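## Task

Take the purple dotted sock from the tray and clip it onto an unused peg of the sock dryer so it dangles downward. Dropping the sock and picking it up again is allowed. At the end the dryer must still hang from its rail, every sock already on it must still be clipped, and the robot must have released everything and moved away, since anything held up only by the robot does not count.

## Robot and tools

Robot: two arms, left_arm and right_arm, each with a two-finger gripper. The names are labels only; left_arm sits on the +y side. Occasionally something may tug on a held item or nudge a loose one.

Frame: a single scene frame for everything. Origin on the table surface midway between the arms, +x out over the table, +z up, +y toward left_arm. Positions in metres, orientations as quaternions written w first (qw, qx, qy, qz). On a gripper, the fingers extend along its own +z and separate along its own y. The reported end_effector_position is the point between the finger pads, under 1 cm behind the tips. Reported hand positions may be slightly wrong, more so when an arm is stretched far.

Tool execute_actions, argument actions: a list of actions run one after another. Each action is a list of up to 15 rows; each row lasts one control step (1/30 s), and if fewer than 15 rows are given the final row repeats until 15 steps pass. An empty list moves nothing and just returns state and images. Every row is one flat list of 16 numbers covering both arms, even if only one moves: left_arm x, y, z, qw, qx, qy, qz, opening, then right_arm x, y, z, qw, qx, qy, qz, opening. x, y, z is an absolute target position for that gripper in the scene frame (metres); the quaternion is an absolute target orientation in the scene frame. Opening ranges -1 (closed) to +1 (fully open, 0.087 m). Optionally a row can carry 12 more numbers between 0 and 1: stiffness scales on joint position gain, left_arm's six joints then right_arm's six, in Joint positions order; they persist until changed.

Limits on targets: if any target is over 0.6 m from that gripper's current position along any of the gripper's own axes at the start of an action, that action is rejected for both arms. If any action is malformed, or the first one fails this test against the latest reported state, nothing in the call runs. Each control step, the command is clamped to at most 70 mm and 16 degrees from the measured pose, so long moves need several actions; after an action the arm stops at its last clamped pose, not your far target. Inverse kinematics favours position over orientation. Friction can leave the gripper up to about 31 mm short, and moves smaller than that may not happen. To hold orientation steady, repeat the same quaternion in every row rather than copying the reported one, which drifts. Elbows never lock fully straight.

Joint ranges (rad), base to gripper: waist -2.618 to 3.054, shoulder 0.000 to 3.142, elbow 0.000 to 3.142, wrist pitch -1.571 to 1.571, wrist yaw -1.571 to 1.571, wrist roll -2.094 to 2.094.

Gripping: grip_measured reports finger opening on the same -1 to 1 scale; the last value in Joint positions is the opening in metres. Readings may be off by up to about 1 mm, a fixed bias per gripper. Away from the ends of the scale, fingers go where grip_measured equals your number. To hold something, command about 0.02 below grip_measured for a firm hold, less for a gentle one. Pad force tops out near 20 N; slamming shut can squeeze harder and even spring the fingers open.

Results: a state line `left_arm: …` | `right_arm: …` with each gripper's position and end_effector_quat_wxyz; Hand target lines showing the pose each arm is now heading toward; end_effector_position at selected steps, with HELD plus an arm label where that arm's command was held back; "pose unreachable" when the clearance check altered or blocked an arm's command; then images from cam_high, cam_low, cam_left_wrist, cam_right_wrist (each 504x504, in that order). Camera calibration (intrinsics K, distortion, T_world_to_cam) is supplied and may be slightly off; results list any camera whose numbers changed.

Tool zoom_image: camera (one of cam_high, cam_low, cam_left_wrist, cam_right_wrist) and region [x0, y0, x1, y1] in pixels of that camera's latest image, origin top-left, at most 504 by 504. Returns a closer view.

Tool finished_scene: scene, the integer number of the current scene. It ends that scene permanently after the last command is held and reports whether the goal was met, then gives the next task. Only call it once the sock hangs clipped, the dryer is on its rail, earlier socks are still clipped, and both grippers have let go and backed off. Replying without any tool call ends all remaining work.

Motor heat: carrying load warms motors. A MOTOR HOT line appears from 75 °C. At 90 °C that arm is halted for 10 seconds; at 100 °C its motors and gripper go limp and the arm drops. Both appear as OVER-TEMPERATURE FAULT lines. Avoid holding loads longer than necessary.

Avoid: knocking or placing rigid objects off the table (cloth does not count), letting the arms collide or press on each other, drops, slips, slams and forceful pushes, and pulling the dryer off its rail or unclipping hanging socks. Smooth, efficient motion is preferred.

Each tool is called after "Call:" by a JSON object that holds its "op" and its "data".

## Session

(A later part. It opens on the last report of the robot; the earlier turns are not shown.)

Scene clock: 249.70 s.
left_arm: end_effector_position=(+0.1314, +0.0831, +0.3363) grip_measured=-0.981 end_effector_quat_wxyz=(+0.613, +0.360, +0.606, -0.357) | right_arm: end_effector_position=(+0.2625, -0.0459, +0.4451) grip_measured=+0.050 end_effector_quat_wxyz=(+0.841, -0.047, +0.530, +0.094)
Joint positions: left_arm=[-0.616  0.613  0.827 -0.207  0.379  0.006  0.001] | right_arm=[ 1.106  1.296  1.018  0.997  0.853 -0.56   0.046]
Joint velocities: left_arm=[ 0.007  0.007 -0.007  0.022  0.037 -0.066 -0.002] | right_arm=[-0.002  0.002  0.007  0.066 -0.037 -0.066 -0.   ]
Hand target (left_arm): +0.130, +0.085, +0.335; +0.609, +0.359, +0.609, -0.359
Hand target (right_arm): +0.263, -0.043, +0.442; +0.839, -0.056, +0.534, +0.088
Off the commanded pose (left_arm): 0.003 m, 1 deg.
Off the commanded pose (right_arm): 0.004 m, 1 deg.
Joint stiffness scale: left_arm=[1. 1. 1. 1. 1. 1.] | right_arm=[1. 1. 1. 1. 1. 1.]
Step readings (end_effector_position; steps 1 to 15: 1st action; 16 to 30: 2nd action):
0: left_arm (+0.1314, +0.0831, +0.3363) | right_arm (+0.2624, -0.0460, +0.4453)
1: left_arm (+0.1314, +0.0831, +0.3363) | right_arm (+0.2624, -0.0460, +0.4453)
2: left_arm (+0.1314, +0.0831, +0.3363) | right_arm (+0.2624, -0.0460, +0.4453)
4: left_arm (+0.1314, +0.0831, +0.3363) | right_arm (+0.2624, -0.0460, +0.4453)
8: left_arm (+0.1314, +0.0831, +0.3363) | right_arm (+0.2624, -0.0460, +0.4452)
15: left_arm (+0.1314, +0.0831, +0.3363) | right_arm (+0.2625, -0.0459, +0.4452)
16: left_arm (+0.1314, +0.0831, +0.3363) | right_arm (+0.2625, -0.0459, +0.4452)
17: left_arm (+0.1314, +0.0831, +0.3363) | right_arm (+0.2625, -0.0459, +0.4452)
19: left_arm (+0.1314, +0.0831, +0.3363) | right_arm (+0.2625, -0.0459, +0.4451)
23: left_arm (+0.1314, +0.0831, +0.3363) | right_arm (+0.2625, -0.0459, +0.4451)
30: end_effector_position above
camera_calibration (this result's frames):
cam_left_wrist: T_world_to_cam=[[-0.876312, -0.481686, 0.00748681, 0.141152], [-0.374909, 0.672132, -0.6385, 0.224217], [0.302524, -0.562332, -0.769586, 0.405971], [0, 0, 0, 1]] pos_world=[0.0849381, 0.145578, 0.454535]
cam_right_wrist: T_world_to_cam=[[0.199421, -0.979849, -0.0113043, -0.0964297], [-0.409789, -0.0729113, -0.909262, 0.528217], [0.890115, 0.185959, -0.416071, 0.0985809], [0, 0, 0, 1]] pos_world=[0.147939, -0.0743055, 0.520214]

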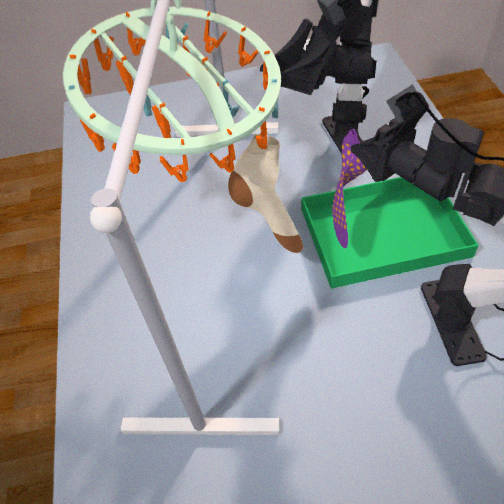

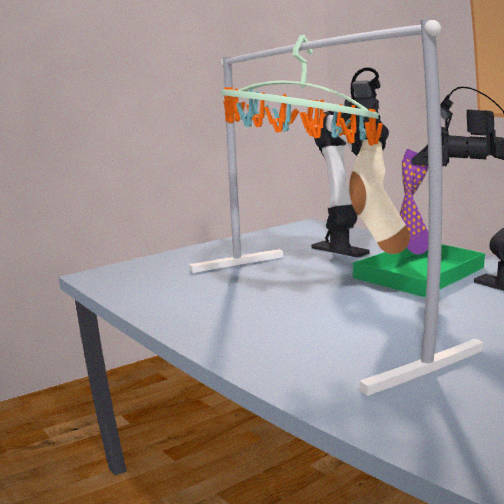

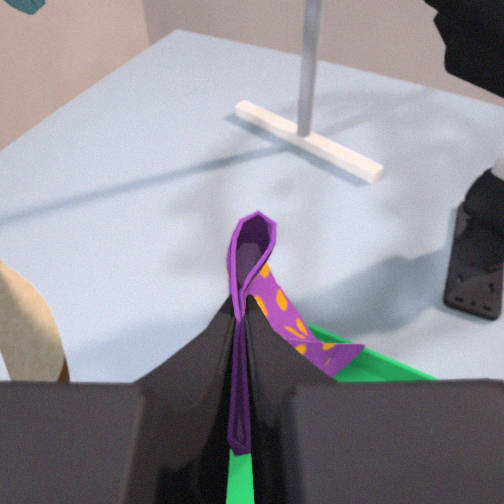

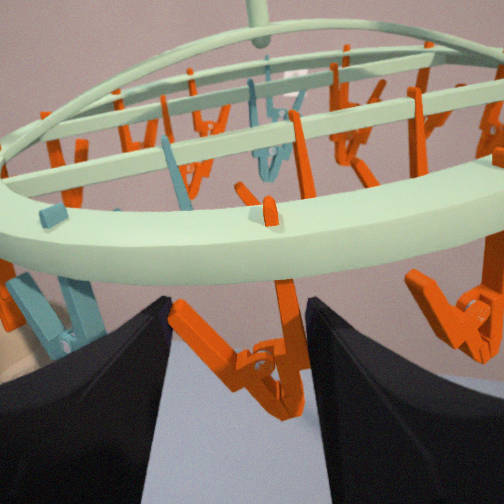

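Call:
{"op": "execute_actions", "data": {"actions": [[[0.13,0.085,0.335,0.609,0.359,0.609,-0.359,-1,0.263,-0.043,0.442,0.839,-0.056,0.534,0.088,0.02],[0.13,0.085,0.335,0.609,0.359,0.609,-0.359,-1,0.263,-0.043,0.442,0.839,-0.056,0.534,0.088,-0.01],[0.13,0.085,0.335,0.609,0.359,0.609,-0.359,-1,0.263,-0.043,0.442,0.839,-0.056,0.534,0.088,-0.04],[0.13,0.085,0.335,0.609,0.359,0.609,-0.359,-1,0.263,-0.043,0.442,0.839,-0.056,0.534,0.088,-0.07],[0.13,0.085,0.335,0.609,0.359,0.609,-0.359,-1,0.263,-0.043,0.442,0.839,-0.056,0.534,0.088,-0.1],[0.13,0.085,0.335,0.609,0.359,0.609,-0.359,-1,0.263,-0.043,0.442,0.839,-0.056,0.534,0.088,-0.13],[0.13,0.085,0.335,0.609,0.359,0.609,-0.359,-1,0.263,-0.043,0.442,0.839,-0.056,0.534,0.088,-0.16],[0.13,0.085,0.335,0.609,0.359,0.609,-0.359,-1,0.263,-0.043,0.442,0.839,-0.056,0.534,0.088,-0.2],[0.13,0.085,0.335,0.609,0.359,0.609,-0.359,-1,0.263,-0.043,0.442,0.839,-0.056,0.534,0.088,-0.25]],[[0.13,0.085,0.335,0.609,0.359,0.609,-0.359,-1,0.263,-0.043,0.442,0.839,-0.056,0.534,0.088,-0.35]]]}}

Call:
{"op": "zoom_image", "data": {"camera": "cam_right_wrist", "region": [150,280,374,504]}}

Scene clock: 261.67 s.
left_arm: end_effector_position=(+0.1314, +0.0831, +0.3363) grip_measured=-0.981 end_effector_quat_wxyz=(+0.613, +0.360, +0.606, -0.357) | right_arm: end_effector_position=(+0.2625, -0.0459, +0.4450) grip_measured=-0.123 end_effector_quat_wxyz=(+0.841, -0.047, +0.531, +0.093)
Joint positions: left_arm=[-0.616  0.613  0.827 -0.207  0.379  0.006  0.001] | right_arm=[ 1.106  1.296  1.018  0.997  0.853 -0.561  0.038]
Joint velocities: left_arm=[-0.017 -0.007  0.022  0.007 -0.051 -0.007  0.001] | right_arm=[-0.002  0.002  0.027  0.081 -0.051  0.022  0.   ]
Hand target (left_arm): +0.130, +0.085, +0.335; +0.609, +0.359, +0.609, -0.359
Hand target (right_arm): +0.263, -0.043, +0.442; +0.839, -0.056, +0.534, +0.088
Off the commanded pose (left_arm): 0.003 m, 1 deg.
Off the commanded pose (right_arm): 0.004 m, 1 deg.
Joint stiffness scale: left_arm=[1. 1. 1. 1. 1. 1.] | right_arm=[1. 1. 1. 1. 1. 1.]
Step readings (end_effector_position; steps 1 to 15: 1st action; 16 to 30: 2nd action):
0: left_arm (+0.1314, +0.0831, +0.3363) | right_arm (+0.2625, -0.0459, +0.4451)
1: left_arm (+0.1314, +0.0831, +0.3363) | right_arm (+0.2625, -0.0459, +0.4451)
2: left_arm (+0.1314, +0.0831, +0.3363) | right_arm (+0.2625, -0.0459, +0.4451)
4: left_arm (+0.1314, +0.0831, +0.3363) | right_arm (+0.2625, -0.0459, +0.4451)
8: left_arm (+0.1314, +0.0831, +0.3363) | right_arm (+0.2625, -0.0459, +0.4451)
15: left_arm (+0.1314, +0.0831, +0.3363) | right_arm (+0.2625, -0.0459, +0.4450)
16: left_arm (+0.1314, +0.0831, +0.3363) | right_arm (+0.2625, -0.0459, +0.4450)
17: left_arm (+0.1314, +0.0831, +0.3363) | right_arm (+0.2625, -0.0459, +0.4450)
19: left_arm (+0.1314, +0.0831, +0.3363) | right_arm (+0.2625, -0.0459, +0.4450)
23: left_arm (+0.1314, +0.0831, +0.3363) | right_arm (+0.2625, -0.0459, +0.4450)
30: end_effector_position above
camera_calibration (this result's frames):
cam_left_wrist: T_world_to_cam=[[-0.876312, -0.481686, 0.00748681, 0.141152], [-0.374909, 0.672132, -0.6385, 0.224217], [0.302524, -0.562332, -0.769586, 0.405971], [0, 0, 0, 1]] pos_world=[0.0849381, 0.145578, 0.454535]
cam_right_wrist: T_world_to_cam=[[0.199096, -0.979929, -0.00997928, -0.0969153], [-0.409948, -0.0740328, -0.9091, 0.528043], [0.890114, 0.185089, -0.416459, 0.0986313], [0, 0, 0, 1]] pos_world=[0.147972, -0.0741332, 0.520152]

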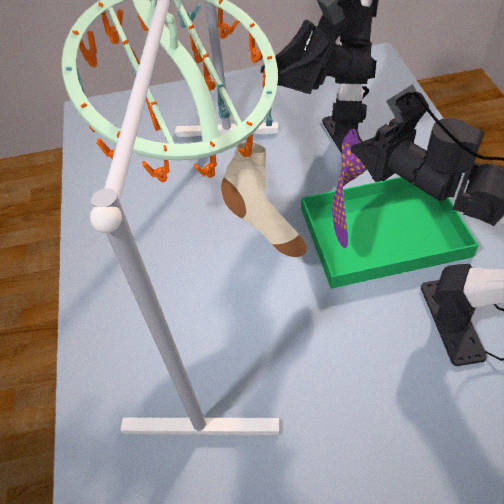

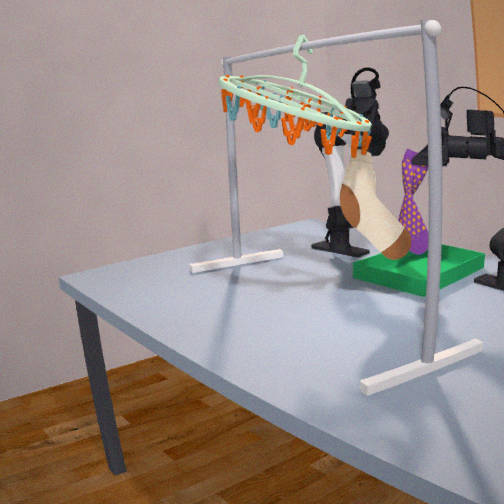

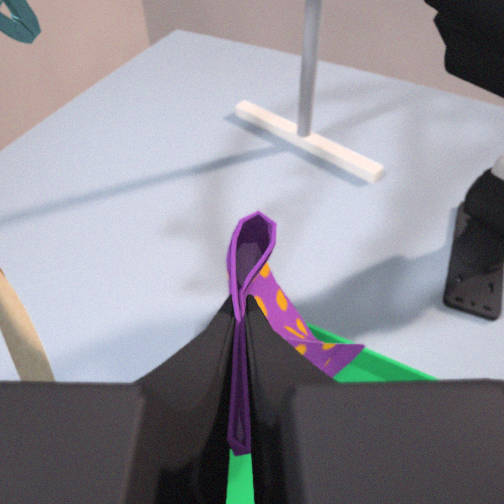

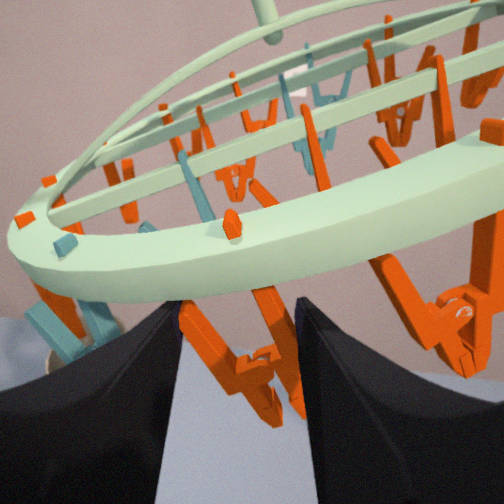

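Region (150, 280, 374, 504) of cam_right_wrist's 504x504 image, scaled by 2.250, with more detail than that image has.

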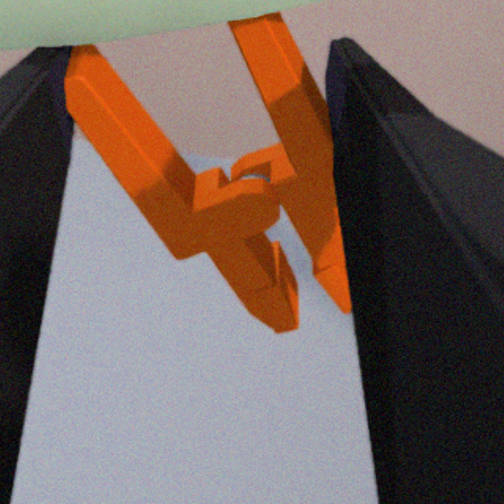

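Call:
{"op": "execute_actions", "data": {"actions": [[[0.14,0.08,0.335,0.66,0.325,0.555,-0.385,-1,0.263,-0.043,0.442,0.839,-0.056,0.534,0.088,-0.4],[0.15,0.07,0.335,0.709,0.287,0.497,-0.41,-1,0.263,-0.043,0.442,0.839,-0.056,0.534,0.088,-0.4],[0.165,0.06,0.335,0.709,0.287,0.497,-0.41,-1,0.263,-0.043,0.442,0.839,-0.056,0.534,0.088,-0.4]],[[0.18,0.045,0.34,0.709,0.287,0.497,-0.41,-1,0.263,-0.043,0.442,0.839,-0.056,0.534,0.088,-0.4],[0.195,0.03,0.345,0.709,0.287,0.497,-0.41,-1,0.263,-0.043,0.442,0.839,-0.056,0.534,0.088,-0.4],[0.21,0.015,0.35,0.709,0.287,0.497,-0.41,-1,0.263,-0.043,0.442,0.839,-0.056,0.534,0.088,-0.4]]]}}

Scene clock: 275.77 s.
left_arm: end_effector_position=(+0.2094, +0.0170, +0.3373) grip_measured=-0.981 end_effector_quat_wxyz=(+0.698, +0.294, +0.511, -0.406) | right_arm: end_effector_position=(+0.2625, -0.0459, +0.4450) grip_measured=-0.123 end_effector_quat_wxyz=(+0.841, -0.047, +0.531, +0.093)
Joint positions: left_arm=[-0.629  1.026  0.628  0.726  0.333 -0.116  0.001] | right_arm=[ 1.106  1.296  1.018  0.997  0.853 -0.561  0.038]
Joint velocities: left_arm=[-0.007 -0.002  0.076  0.154  0.007 -0.037  0.001] | right_arm=[-0.007  0.002  0.007  0.037 -0.051  0.051  0.001]
Hand target (left_arm): +0.209, +0.015, +0.350; +0.708, +0.287, +0.497, -0.411
Hand target (right_arm): +0.263, -0.043, +0.442; +0.839, -0.056, +0.534, +0.088
Off the commanded pose (left_arm): 0.013 m, 2 deg.
Off the commanded pose (right_arm): 0.004 m, 1 deg.
Joint stiffness scale: left_arm=[1. 1. 1. 1. 1. 1.] | right_arm=[1. 1. 1. 1. 1. 1.]
Step readings (end_effector_position; steps 1 to 15: 1st action; 16 to 30: 2nd action):
0: left_arm (+0.1314, +0.0831, +0.3363) | right_arm (+0.2625, -0.0459, +0.4450)
1: left_arm (+0.1329, +0.0822, +0.3372) | right_arm (+0.2625, -0.0459, +0.4450)
2: left_arm (+0.1354, +0.0811, +0.3362) | right_arm (+0.2625, -0.0459, +0.4450)
4: left_arm (+0.1426, +0.0750, +0.3241) | right_arm (+0.2625, -0.0459, +0.4450)
8: left_arm (+0.1551, +0.0646, +0.3016) | right_arm (+0.2625, -0.0459, +0.4450)
15: left_arm (+0.1581, +0.0617, +0.3302) | right_arm (+0.2625, -0.0459, +0.4450)
16: left_arm (+0.1600, +0.0604, +0.3336) | right_arm (+0.2625, -0.0459, +0.4450)
17: left_arm (+0.1649, +0.0567, +0.3368) | right_arm (+0.2625, -0.0459, +0.4450)
19: left_arm (+0.1827, +0.0412, +0.3382) | right_arm (+0.2625, -0.0459, +0.4450)
23: left_arm (+0.2080, +0.0179, +0.3226) | right_arm (+0.2625, -0.0459, +0.4450)
30: end_effector_position above
camera_calibration (this result's frames):
cam_left_wrist: T_world_to_cam=[[-0.871114, -0.49071, 0.0190963, 0.172818], [-0.281023, 0.466232, -0.838841, 0.350029], [0.402724, -0.736092, -0.544042, 0.25182], [0, 0, 0, 1]] pos_world=[0.147496, 0.106971, 0.427319]
cam_right_wrist: T_world_to_cam=[[0.199096, -0.979929, -0.00997928, -0.0969153], [-0.409948, -0.0740328, -0.9091, 0.528043], [0.890114, 0.185089, -0.416459, 0.0986313], [0, 0, 0, 1]] pos_world=[0.147972, -0.0741332, 0.520152]

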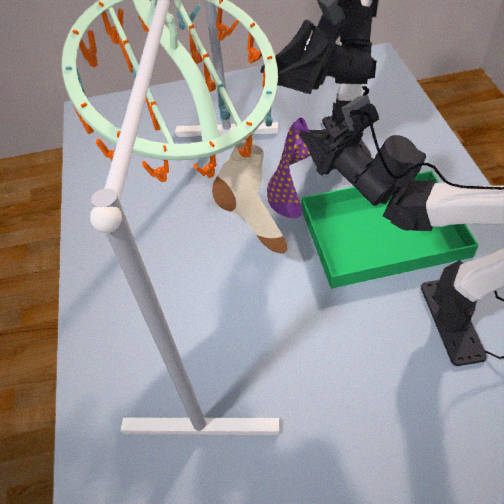

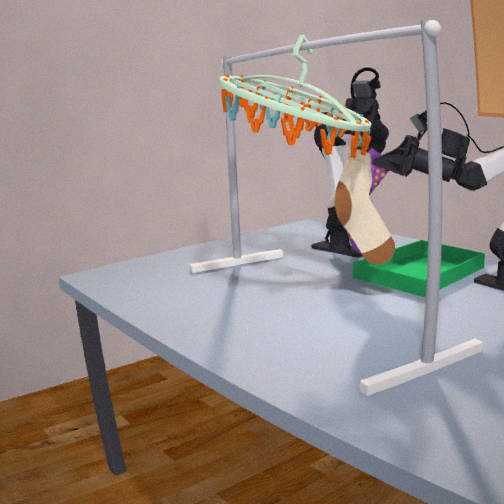

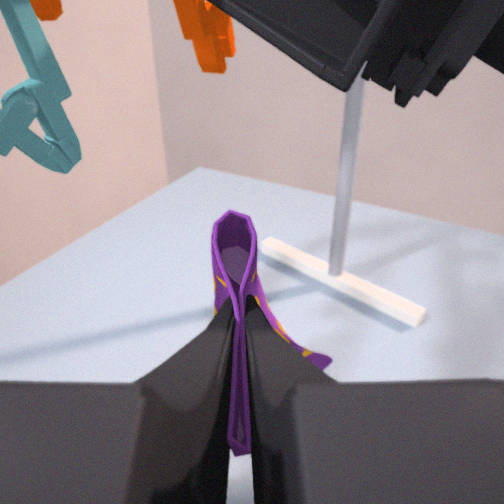

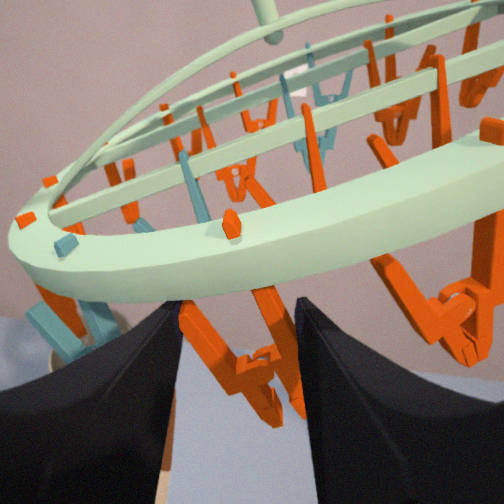

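Call:
{"op": "execute_actions", "data": {"actions": [[[0.216,0.008,0.345,0.709,0.287,0.497,-0.41,-1,0.263,-0.043,0.442,0.839,-0.056,0.534,0.088,-0.4],[0.224,-0.002,0.345,0.709,0.287,0.497,-0.41,-1,0.263,-0.043,0.442,0.839,-0.056,0.534,0.088,-0.4],[0.232,-0.012,0.345,0.709,0.287,0.497,-0.41,-1,0.263,-0.043,0.442,0.839,-0.056,0.534,0.088,-0.4],[0.24,-0.024,0.346,0.709,0.287,0.497,-0.41,-1,0.263,-0.043,0.442,0.839,-0.056,0.534,0.088,-0.4]]]}}

Scene clock: 290.07 s.
left_arm: end_effector_position=(+0.2393, -0.0220, +0.3352) grip_measured=-0.981 end_effector_quat_wxyz=(+0.698, +0.290, +0.510, -0.411) | right_arm: end_effector_position=(+0.2625, -0.0459, +0.4450) grip_measured=-0.123 end_effector_quat_wxyz=(+0.841, -0.047, +0.531, +0.093)
Joint positions: left_arm=[-0.67   1.255  0.74   0.848  0.294 -0.115  0.001] | right_arm=[ 1.106  1.296  1.018  0.997  0.853 -0.561  0.038]
Joint velocities: left_arm=[-0.007  0.002  0.056  0.022 -0.037 -0.037 -0.002] | right_arm=[-0.007 -0.002 -0.032 -0.007  0.037 -0.037 -0.   ]
Hand target (left_arm): +0.239, -0.024, +0.346; +0.709, +0.287, +0.497, -0.410
Hand target (right_arm): +0.263, -0.043, +0.442; +0.839, -0.056, +0.534, +0.088
Off the commanded pose (left_arm): 0.011 m, 2 deg.
Off the commanded pose (right_arm): 0.004 m, 1 deg.
Joint stiffness scale: left_arm=[1. 1. 1. 1. 1. 1.] | right_arm=[1. 1. 1. 1. 1. 1.]
Step readings (end_effector_position):
0: left_arm (+0.2091, +0.0177, +0.3439) | right_arm (+0.2625, -0.0459, +0.4450)
1: left_arm (+0.2095, +0.0172, +0.3442) | right_arm (+0.2625, -0.0459, +0.4450)
2: left_arm (+0.2109, +0.0149, +0.3452) | right_arm (+0.2625, -0.0459, +0.4450)
4: left_arm (+0.2187, +0.0028, +0.3462) | right_arm (+0.2625, -0.0459, +0.4450)
8: left_arm (+0.2359, -0.0207, +0.3331) | right_arm (+0.2625, -0.0459, +0.4450)
15: end_effector_position above
camera_calibration (this result's frames):
cam_left_wrist: T_world_to_cam=[[-0.873014, -0.486848, 0.028742, 0.177058], [-0.283022, 0.457756, -0.842828, 0.376456], [0.397172, -0.743935, -0.537416, 0.208908], [0, 0, 0, 1]] pos_world=[0.178147, 0.06929, 0.424469]
cam_right_wrist: T_world_to_cam=[[0.199096, -0.979929, -0.00997928, -0.0969153], [-0.409948, -0.0740328, -0.9091, 0.528043], [0.890114, 0.185089, -0.416459, 0.0986313], [0, 0, 0, 1]] pos_world=[0.147972, -0.0741332, 0.520152]

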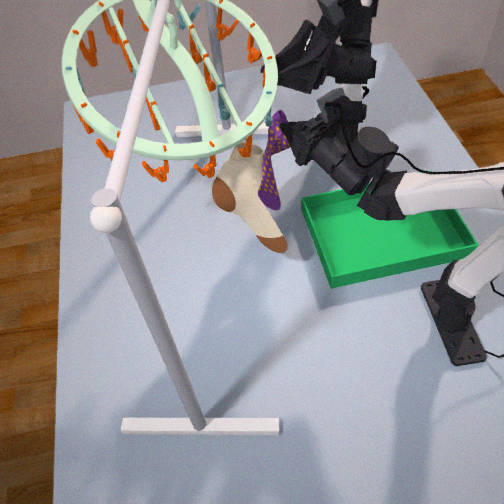

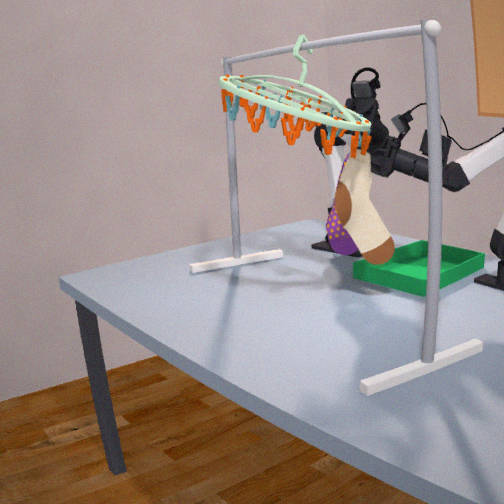

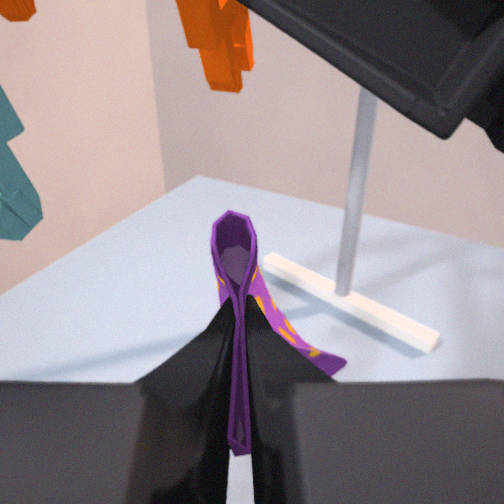

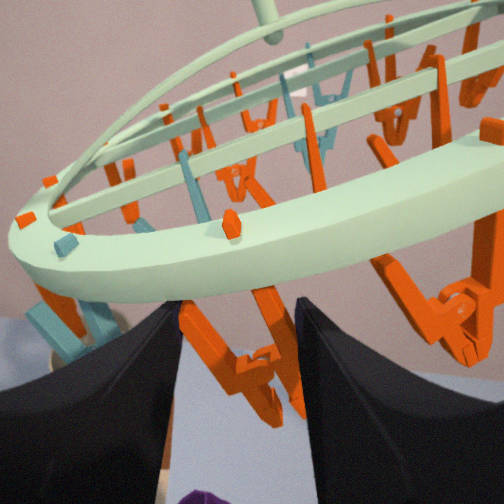

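Call:
{"op": "zoom_image", "data": {"camera": "cam_left_wrist", "region": [130,0,380,300]}}

Region (130, 0, 380, 300) of cam_left_wrist's 504x504 image, scaled by 1.680, with more detail than that image has.

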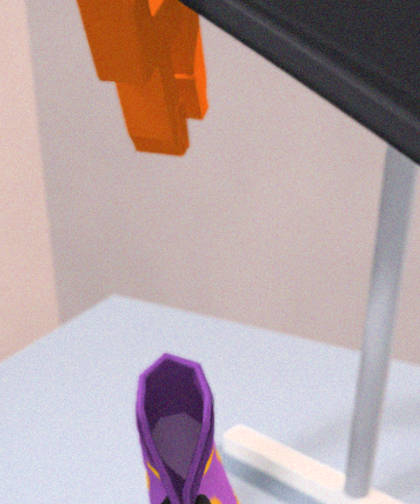

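Call:
{"op": "execute_actions", "data": {"actions": [[[0.243,-0.029,0.346,0.709,0.287,0.497,-0.41,-1,0.263,-0.043,0.442,0.839,-0.056,0.534,0.088,-0.4],[0.248,-0.038,0.348,0.709,0.287,0.497,-0.41,-1,0.263,-0.043,0.442,0.839,-0.056,0.534,0.088,-0.4],[0.253,-0.047,0.35,0.709,0.287,0.497,-0.41,-1,0.263,-0.043,0.442,0.839,-0.056,0.534,0.088,-0.4],[0.258,-0.056,0.352,0.709,0.287,0.497,-0.41,-1,0.263,-0.043,0.442,0.839,-0.056,0.534,0.088,-0.4]]]}}

Scene clock: 302.27 s.
left_arm: end_effector_position=(+0.2551, -0.0526, +0.3489) grip_measured=-0.981 end_effector_quat_wxyz=(+0.705, +0.288, +0.499, -0.413) | right_arm: end_effector_position=(+0.2625, -0.0459, +0.4450) grip_measured=-0.123 end_effector_quat_wxyz=(+0.841, -0.047, +0.531, +0.093)
Joint positions: left_arm=[-0.711  1.388  0.869  0.873  0.258 -0.101  0.001] | right_arm=[ 1.106  1.296  1.018  0.997  0.853 -0.561  0.038]
Joint velocities: left_arm=[ 0.002 -0.002 -0.017 -0.007 -0.022  0.051 -0.   ] | right_arm=[ 0.007 -0.007  0.002 -0.066 -0.037  0.007  0.   ]
Hand target (left_arm): +0.257, -0.056, +0.352; +0.709, +0.287, +0.497, -0.410
Hand target (right_arm): +0.263, -0.043, +0.442; +0.839, -0.056, +0.534, +0.088
Off the commanded pose (left_arm): 0.005 m, 1 deg.
Off the commanded pose (right_arm): 0.004 m, 1 deg.
Joint stiffness scale: left_arm=[1. 1. 1. 1. 1. 1.] | right_arm=[1. 1. 1. 1. 1. 1.]
Step readings (end_effector_position):
0: left_arm (+0.2394, -0.0216, +0.3390) | right_arm (+0.2625, -0.0459, +0.4450)
1: left_arm (+0.2395, -0.0219, +0.3397) | right_arm (+0.2625, -0.0459, +0.4450)
2: left_arm (+0.2404, -0.0236, +0.3414) | right_arm (+0.2625, -0.0459, +0.4450)
4: left_arm (+0.2443, -0.0338, +0.3485) | right_arm (+0.2625, -0.0459, +0.4450)
8: left_arm (+0.2523, -0.0517, +0.3514) | right_arm (+0.2625, -0.0459, +0.4450)
15: end_effector_position above
camera_calibration (this result's frames):
cam_left_wrist: T_world_to_cam=[[-0.87451, -0.484574, 0.0204939, 0.178982], [-0.265943, 0.443754, -0.855779, 0.405862], [0.405594, -0.753837, -0.516936, 0.177429], [0, 0, 0, 1]] pos_world=[0.192494, 0.0403805, 0.435379]
cam_right_wrist: T_world_to_cam=[[0.199096, -0.979929, -0.00997928, -0.0969153], [-0.409948, -0.0740328, -0.9091, 0.528043], [0.890114, 0.185089, -0.416459, 0.0986313], [0, 0, 0, 1]] pos_world=[0.147972, -0.0741332, 0.520152]

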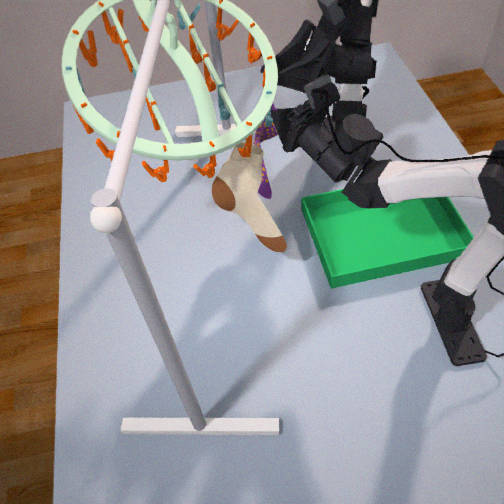

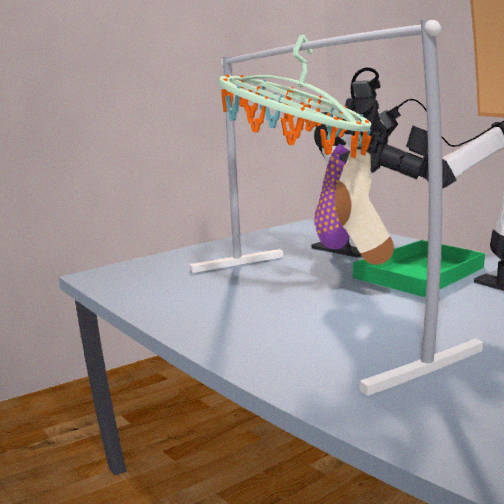

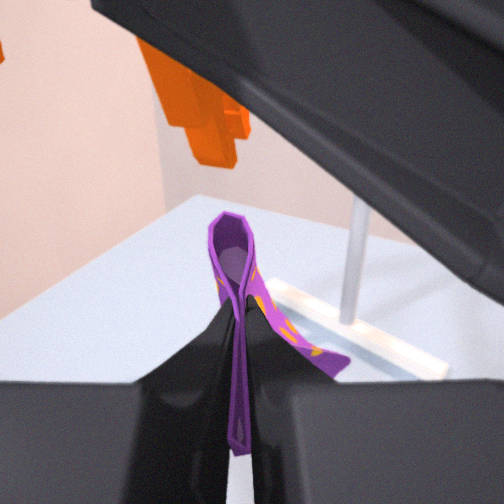

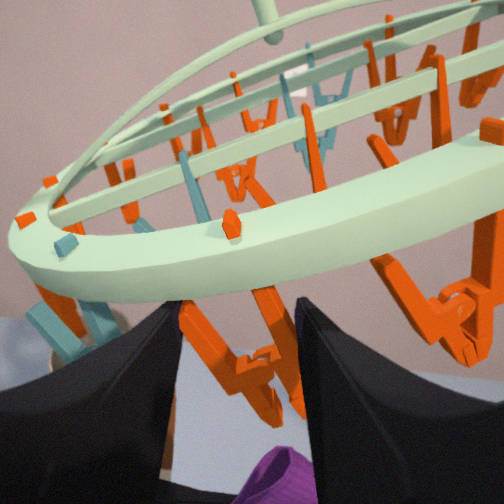

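Call:
{"op": "zoom_image", "data": {"camera": "cam_right_wrist", "region": [200,360,344,504]}}

Call:
{"op": "zoom_image", "data": {"camera": "cam_left_wrist", "region": [130,80,350,300]}}

Region (200, 360, 344, 504) of cam_right_wrist's 504x504 image, scaled by 3.500, with more detail than that image has.

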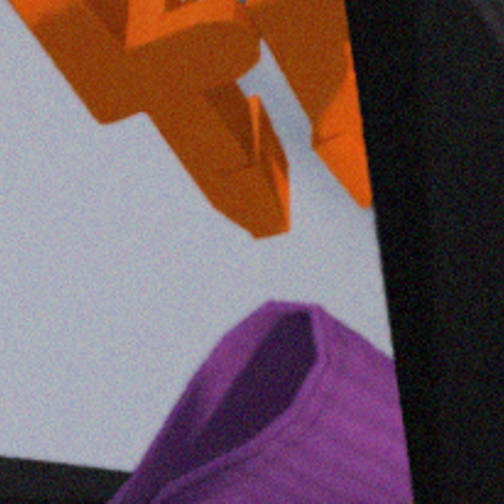

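Region (130, 80, 350, 300) of cam_left_wrist's 504x504 image, scaled by 2.291, with more detail than that image has.

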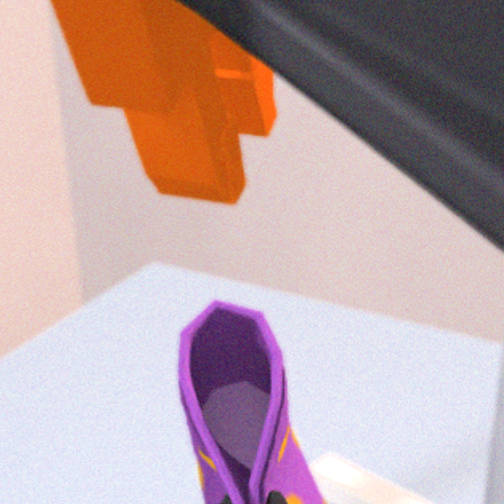

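Call:
{"op": "execute_actions", "data": {"actions": [[[0.257,-0.053,0.352,0.709,0.287,0.497,-0.41,-1,0.263,-0.043,0.442,0.839,-0.056,0.534,0.088,-0.4],[0.257,-0.053,0.355,0.709,0.287,0.497,-0.41,-1,0.263,-0.043,0.442,0.839,-0.056,0.534,0.088,-0.4],[0.257,-0.053,0.358,0.709,0.287,0.497,-0.41,-1,0.263,-0.043,0.442,0.839,-0.056,0.534,0.088,-0.4],[0.257,-0.053,0.361,0.709,0.287,0.497,-0.41,-1,0.263,-0.043,0.442,0.839,-0.056,0.534,0.088,-0.4]]]}}

Call:
{"op": "zoom_image", "data": {"camera": "cam_right_wrist", "region": [200,360,344,504]}}

Call:
{"op": "zoom_image", "data": {"camera": "cam_left_wrist", "region": [130,80,350,300]}}

Scene clock: 315.23 s.
left_arm: end_effector_position=(+0.2565, -0.0533, +0.3559) grip_measured=-0.981 end_effector_quat_wxyz=(+0.707, +0.287, +0.498, -0.413) | right_arm: end_effector_position=(+0.2625, -0.0459, +0.4450) grip_measured=-0.123 end_effector_quat_wxyz=(+0.841, -0.047, +0.531, +0.093)
Joint positions: left_arm=[-0.711  1.388  0.893  0.853  0.256 -0.1    0.001] | right_arm=[ 1.106  1.296  1.018  0.997  0.853 -0.561  0.038]
Joint velocities: left_arm=[-0.012 -0.002  0.007 -0.037  0.022 -0.007  0.001] | right_arm=[ 0.007 -0.002  0.007 -0.007 -0.081 -0.022 -0.   ]
Hand target (left_arm): +0.257, -0.053, +0.361; +0.709, +0.287, +0.497, -0.410
Hand target (right_arm): +0.263, -0.043, +0.442; +0.839, -0.056, +0.534, +0.088
Off the commanded pose (left_arm): 0.005 m, 0 deg.
Off the commanded pose (right_arm): 0.004 m, 1 deg.
Joint stiffness scale: left_arm=[1. 1. 1. 1. 1. 1.] | right_arm=[1. 1. 1. 1. 1. 1.]
Step readings (end_effector_position):
0: left_arm (+0.2555, -0.0523, +0.3489) | right_arm (+0.2625, -0.0459, +0.4450)
1: left_arm (+0.2555, -0.0523, +0.3489) | right_arm (+0.2625, -0.0459, +0.4450)
2: left_arm (+0.2555, -0.0523, +0.3489) | right_arm (+0.2625, -0.0459, +0.4450)
4: left_arm (+0.2558, -0.0527, +0.3501) | right_arm (+0.2625, -0.0459, +0.4450)
8: left_arm (+0.2563, -0.0531, +0.3566) | right_arm (+0.2625, -0.0459, +0.4450)
15: end_effector_position above
camera_calibration (this result's frames):
cam_left_wrist: T_world_to_cam=[[-0.873404, -0.486611, 0.0193639, 0.179683], [-0.264392, 0.440409, -0.857984, 0.412775], [0.408976, -0.754487, -0.513311, 0.177694], [0, 0, 0, 1]] pos_world=[0.193398, 0.039714, 0.441888]
cam_right_wrist: T_world_to_cam=[[0.199096, -0.979929, -0.00997928, -0.0969153], [-0.409948, -0.0740328, -0.9091, 0.528043], [0.890114, 0.185089, -0.416459, 0.0986313], [0, 0, 0, 1]] pos_world=[0.147972, -0.0741332, 0.520152]

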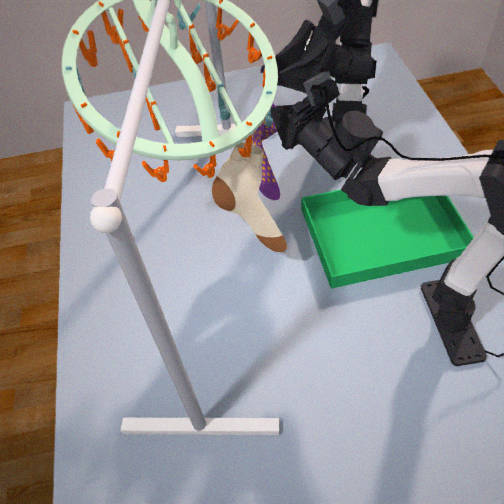

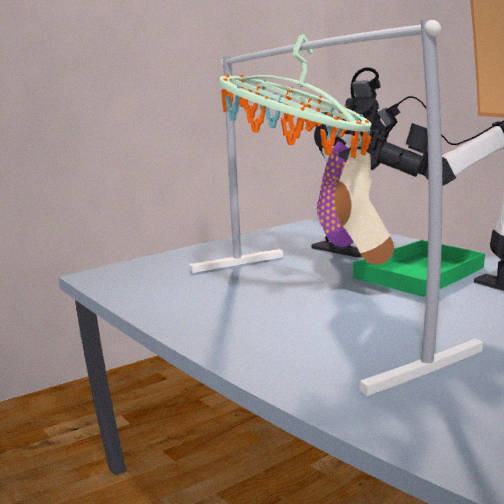

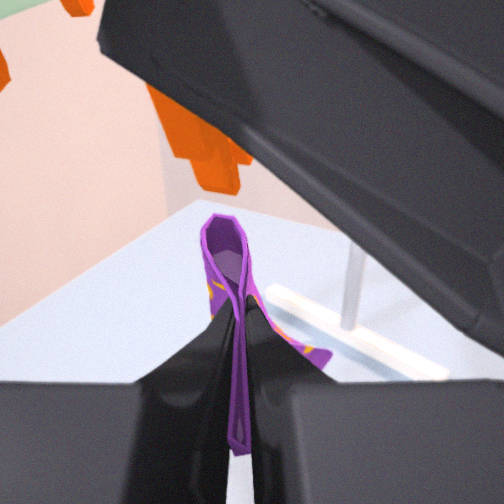

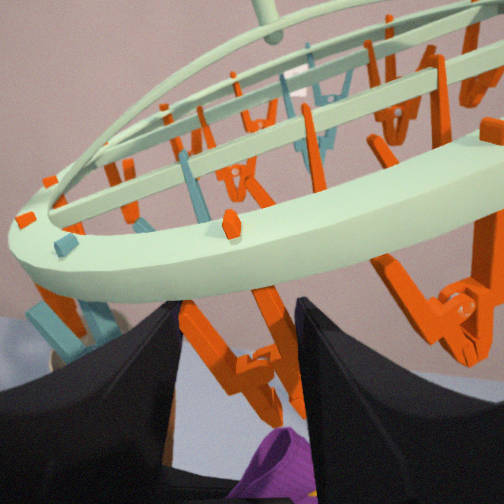

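Region (200, 360, 344, 504) of cam_right_wrist's 504x504 image, scaled by 3.500, with more detail than that image has.

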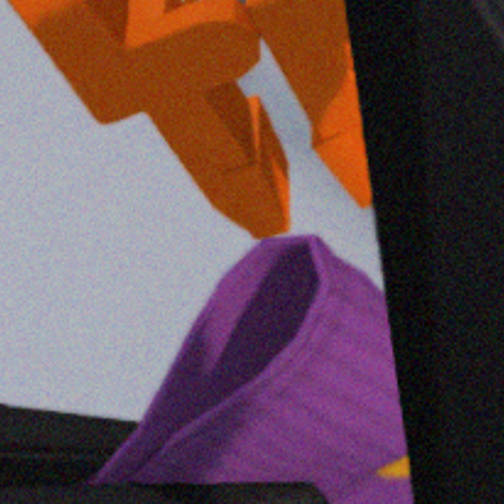

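Region (130, 80, 350, 300) of cam_left_wrist's 504x504 image, scaled by 2.291, with more detail than that image has.

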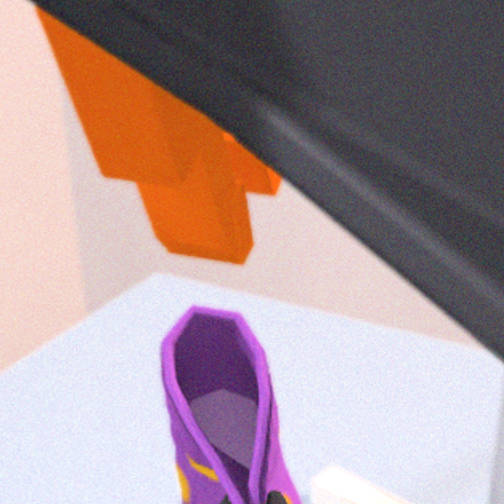

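Call:
{"op": "execute_actions", "data": {"actions": [[[0.257,-0.054,0.359,0.709,0.287,0.497,-0.41,-1,0.263,-0.043,0.442,0.839,-0.056,0.534,0.088,-0.4],[0.257,-0.054,0.362,0.709,0.287,0.497,-0.41,-1,0.263,-0.043,0.442,0.839,-0.056,0.534,0.088,-0.4],[0.257,-0.054,0.365,0.709,0.287,0.497,-0.41,-1,0.263,-0.043,0.442,0.839,-0.056,0.534,0.088,-0.4],[0.257,-0.054,0.367,0.709,0.287,0.497,-0.41,-1,0.263,-0.043,0.442,0.839,-0.056,0.534,0.088,-0.4]]]}}

Call:
{"op": "zoom_image", "data": {"camera": "cam_right_wrist", "region": [200,360,344,504]}}

Call:
{"op": "zoom_image", "data": {"camera": "cam_left_wrist", "region": [130,80,350,300]}}

Scene clock: 323.00 s.
left_arm: end_effector_position=(+0.2576, -0.0544, +0.3607) grip_measured=-0.981 end_effector_quat_wxyz=(+0.706, +0.287, +0.499, -0.413) | right_arm: end_effector_position=(+0.2625, -0.0459, +0.4450) grip_measured=-0.123 end_effector_quat_wxyz=(+0.841, -0.047, +0.531, +0.093)
Joint positions: left_arm=[-0.711  1.388  0.916  0.827  0.256 -0.1    0.001] | right_arm=[ 1.106  1.296  1.018  0.997  0.853 -0.561  0.038]
Joint velocities: left_arm=[-0.002  0.007  0.002  0.007 -0.022  0.066  0.   ] | right_arm=[ 0.002 -0.007  0.007  0.022 -0.037 -0.037  0.   ]
Hand target (left_arm): +0.257, -0.054, +0.367; +0.709, +0.287, +0.497, -0.410
Hand target (right_arm): +0.263, -0.043, +0.442; +0.839, -0.056, +0.534, +0.088
Off the commanded pose (left_arm): 0.006 m, 1 deg.
Off the commanded pose (right_arm): 0.004 m, 1 deg.
Joint stiffness scale: left_arm=[1. 1. 1. 1. 1. 1.] | right_arm=[1. 1. 1. 1. 1. 1.]
Step readings (end_effector_position):
0: left_arm (+0.2566, -0.0534, +0.3553) | right_arm (+0.2625, -0.0459, +0.4450)
1: left_arm (+0.2566, -0.0534, +0.3553) | right_arm (+0.2625, -0.0459, +0.4450)
2: left_arm (+0.2566, -0.0534, +0.3552) | right_arm (+0.2625, -0.0459, +0.4450)
4: left_arm (+0.2570, -0.0538, +0.3561) | right_arm (+0.2625, -0.0459, +0.4450)
8: left_arm (+0.2574, -0.0542, +0.3615) | right_arm (+0.2625, -0.0459, +0.4450)
15: end_effector_position above
camera_calibration (this result's frames):
cam_left_wrist: T_world_to_cam=[[-0.873367, -0.486648, 0.02011, 0.179724], [-0.266021, 0.442017, -0.856652, 0.417716], [0.407999, -0.753521, -0.515502, 0.180063], [0, 0, 0, 1]] pos_world=[0.194621, 0.038506, 0.447046]
cam_right_wrist: T_world_to_cam=[[0.199096, -0.979929, -0.00997928, -0.0969153], [-0.409948, -0.0740328, -0.9091, 0.528043], [0.890114, 0.185089, -0.416459, 0.0986313], [0, 0, 0, 1]] pos_world=[0.147972, -0.0741332, 0.520152]

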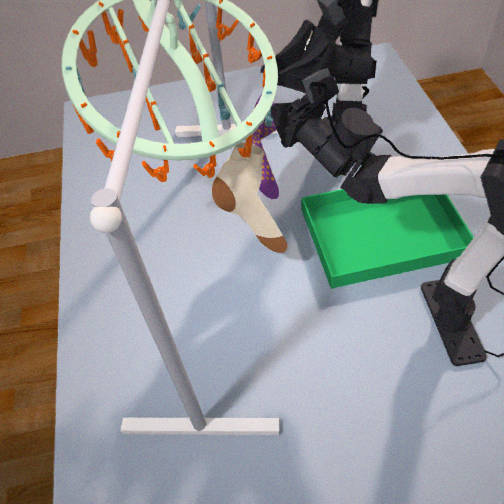

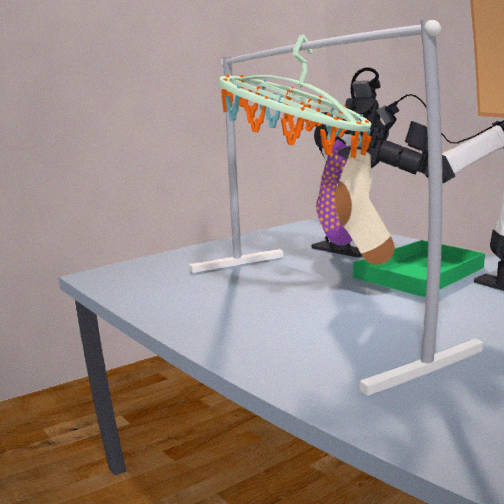

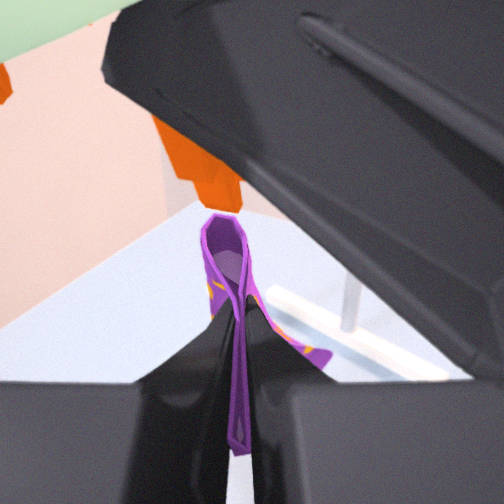

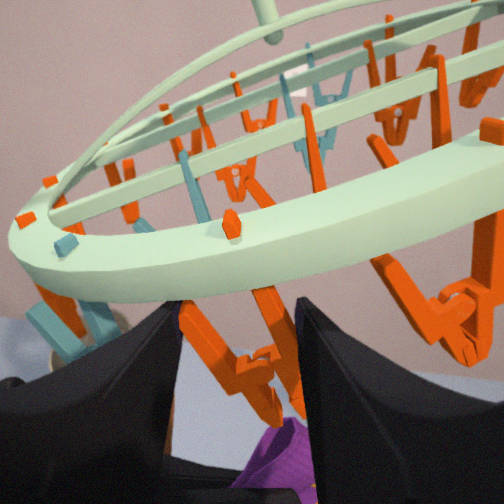

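Region (200, 360, 344, 504) of cam_right_wrist's 504x504 image, scaled by 3.500, with more detail than that image has.

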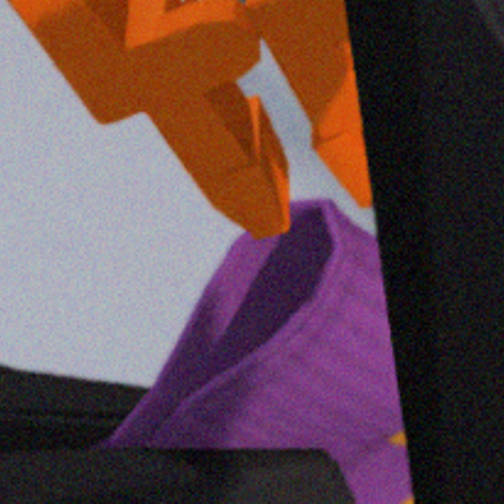

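Region (130, 80, 350, 300) of cam_left_wrist's 504x504 image, scaled by 2.291, with more detail than that image has.

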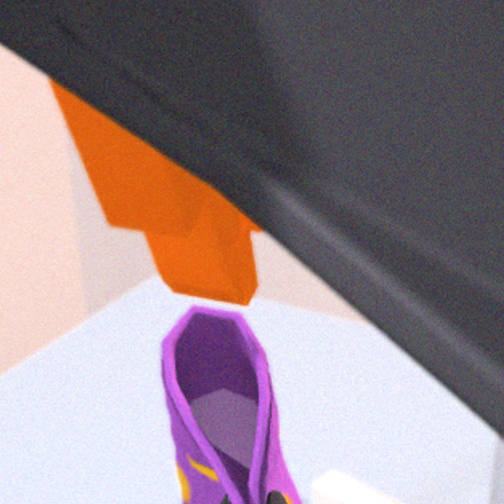

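Call:
{"op": "execute_actions", "data": {"actions": [[[0.257,-0.055,0.364,0.709,0.287,0.497,-0.41,-1,0.263,-0.043,0.442,0.839,-0.056,0.534,0.088,-0.4],[0.257,-0.055,0.367,0.709,0.287,0.497,-0.41,-1,0.263,-0.043,0.442,0.839,-0.056,0.534,0.088,-0.4],[0.257,-0.055,0.37,0.709,0.287,0.497,-0.41,-1,0.263,-0.043,0.442,0.839,-0.056,0.534,0.088,-0.4],[0.257,-0.055,0.372,0.709,0.287,0.497,-0.41,-1,0.263,-0.043,0.442,0.839,-0.056,0.534,0.088,-0.4]]]}}

Call:
{"op": "zoom_image", "data": {"camera": "cam_right_wrist", "region": [200,360,344,504]}}

Call:
{"op": "zoom_image", "data": {"camera": "cam_left_wrist", "region": [130,80,350,300]}}

Scene clock: 335.63 s.
left_arm: end_effector_position=(+0.2584, -0.0552, +0.3645) grip_measured=-0.981 end_effector_quat_wxyz=(+0.705, +0.288, +0.500, -0.412) | right_arm: end_effector_position=(+0.2625, -0.0459, +0.4450) grip_measured=-0.123 end_effector_quat_wxyz=(+0.841, -0.047, +0.531, +0.093)
Joint positions: left_arm=[-0.711  1.388  0.934  0.806  0.256 -0.1    0.001] | right_arm=[ 1.106  1.296  1.018  0.997  0.853 -0.561  0.038]
Joint velocities: left_arm=[-0.017  0.002  0.012 -0.007  0.022 -0.051  0.002] | right_arm=[-0.007  0.007  0.012 -0.007 -0.007 -0.037 -0.001]
Hand target (left_arm): +0.257, -0.055, +0.372; +0.709, +0.287, +0.497, -0.410
Hand target (right_arm): +0.263, -0.043, +0.442; +0.839, -0.056, +0.534, +0.088
Off the commanded pose (left_arm): 0.008 m, 1 deg.
Off the commanded pose (right_arm): 0.004 m, 1 deg.
Joint stiffness scale: left_arm=[1. 1. 1. 1. 1. 1.] | right_arm=[1. 1. 1. 1. 1. 1.]
Step readings (end_effector_position):
0: left_arm (+0.2576, -0.0545, +0.3602) | right_arm (+0.2625, -0.0459, +0.4450)
1: left_arm (+0.2576, -0.0545, +0.3602) | right_arm (+0.2625, -0.0459, +0.4450)
2: left_arm (+0.2576, -0.0545, +0.3602) | right_arm (+0.2625, -0.0459, +0.4450)
4: left_arm (+0.2579, -0.0547, +0.3608) | right_arm (+0.2625, -0.0459, +0.4450)
8: left_arm (+0.2582, -0.0550, +0.3652) | right_arm (+0.2625, -0.0459, +0.4450)
15: end_effector_position above
camera_calibration (this result's frames):
cam_left_wrist: T_world_to_cam=[[-0.873322, -0.486692, 0.0209626, 0.179647], [-0.26788, 0.443853, -0.855123, 0.421545], [0.406877, -0.752413, -0.518001, 0.182317], [0, 0, 0, 1]] pos_world=[0.195633, 0.0375067, 0.451148]
cam_right_wrist: T_world_to_cam=[[0.199096, -0.979929, -0.00997928, -0.0969153], [-0.409948, -0.0740328, -0.9091, 0.528043], [0.890114, 0.185089, -0.416459, 0.0986313], [0, 0, 0, 1]] pos_world=[0.147972, -0.0741332, 0.520152]

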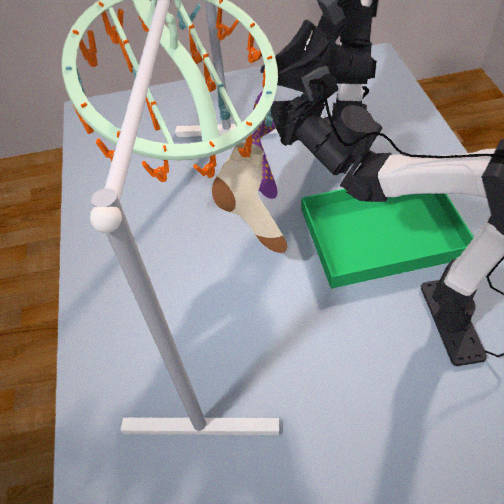

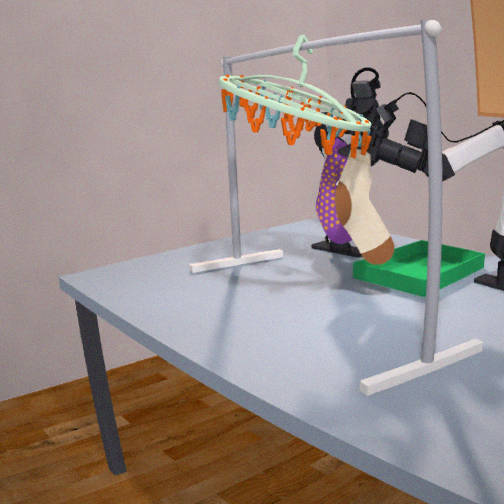

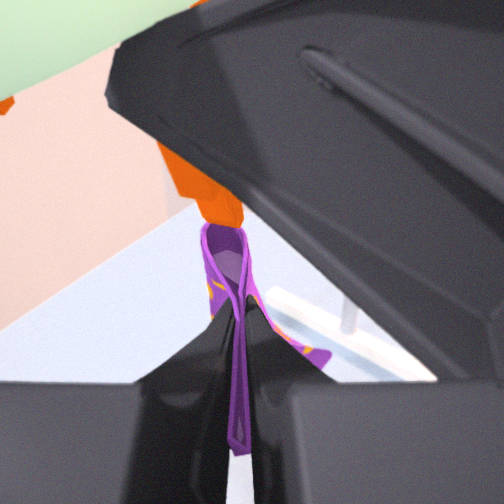

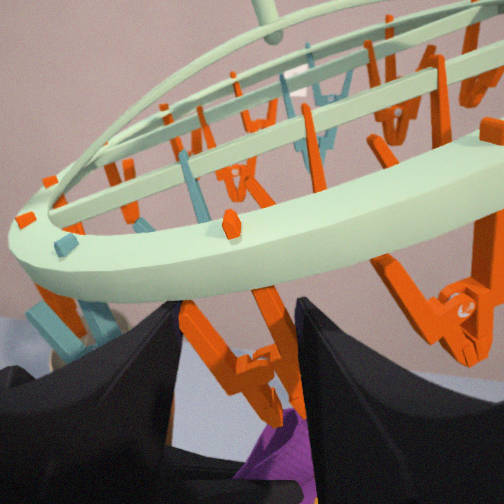

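Region (200, 360, 344, 504) of cam_right_wrist's 504x504 image, scaled by 3.500, with more detail than that image has.

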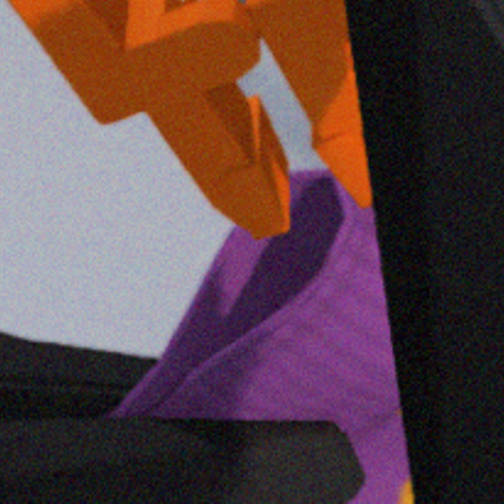

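Region (130, 80, 350, 300) of cam_left_wrist's 504x504 image, scaled by 2.291, with more detail than that image has.

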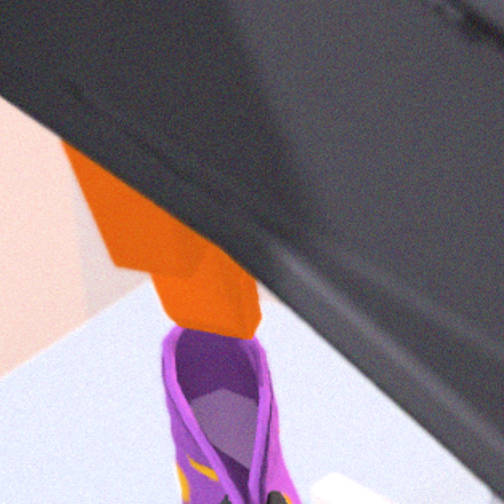

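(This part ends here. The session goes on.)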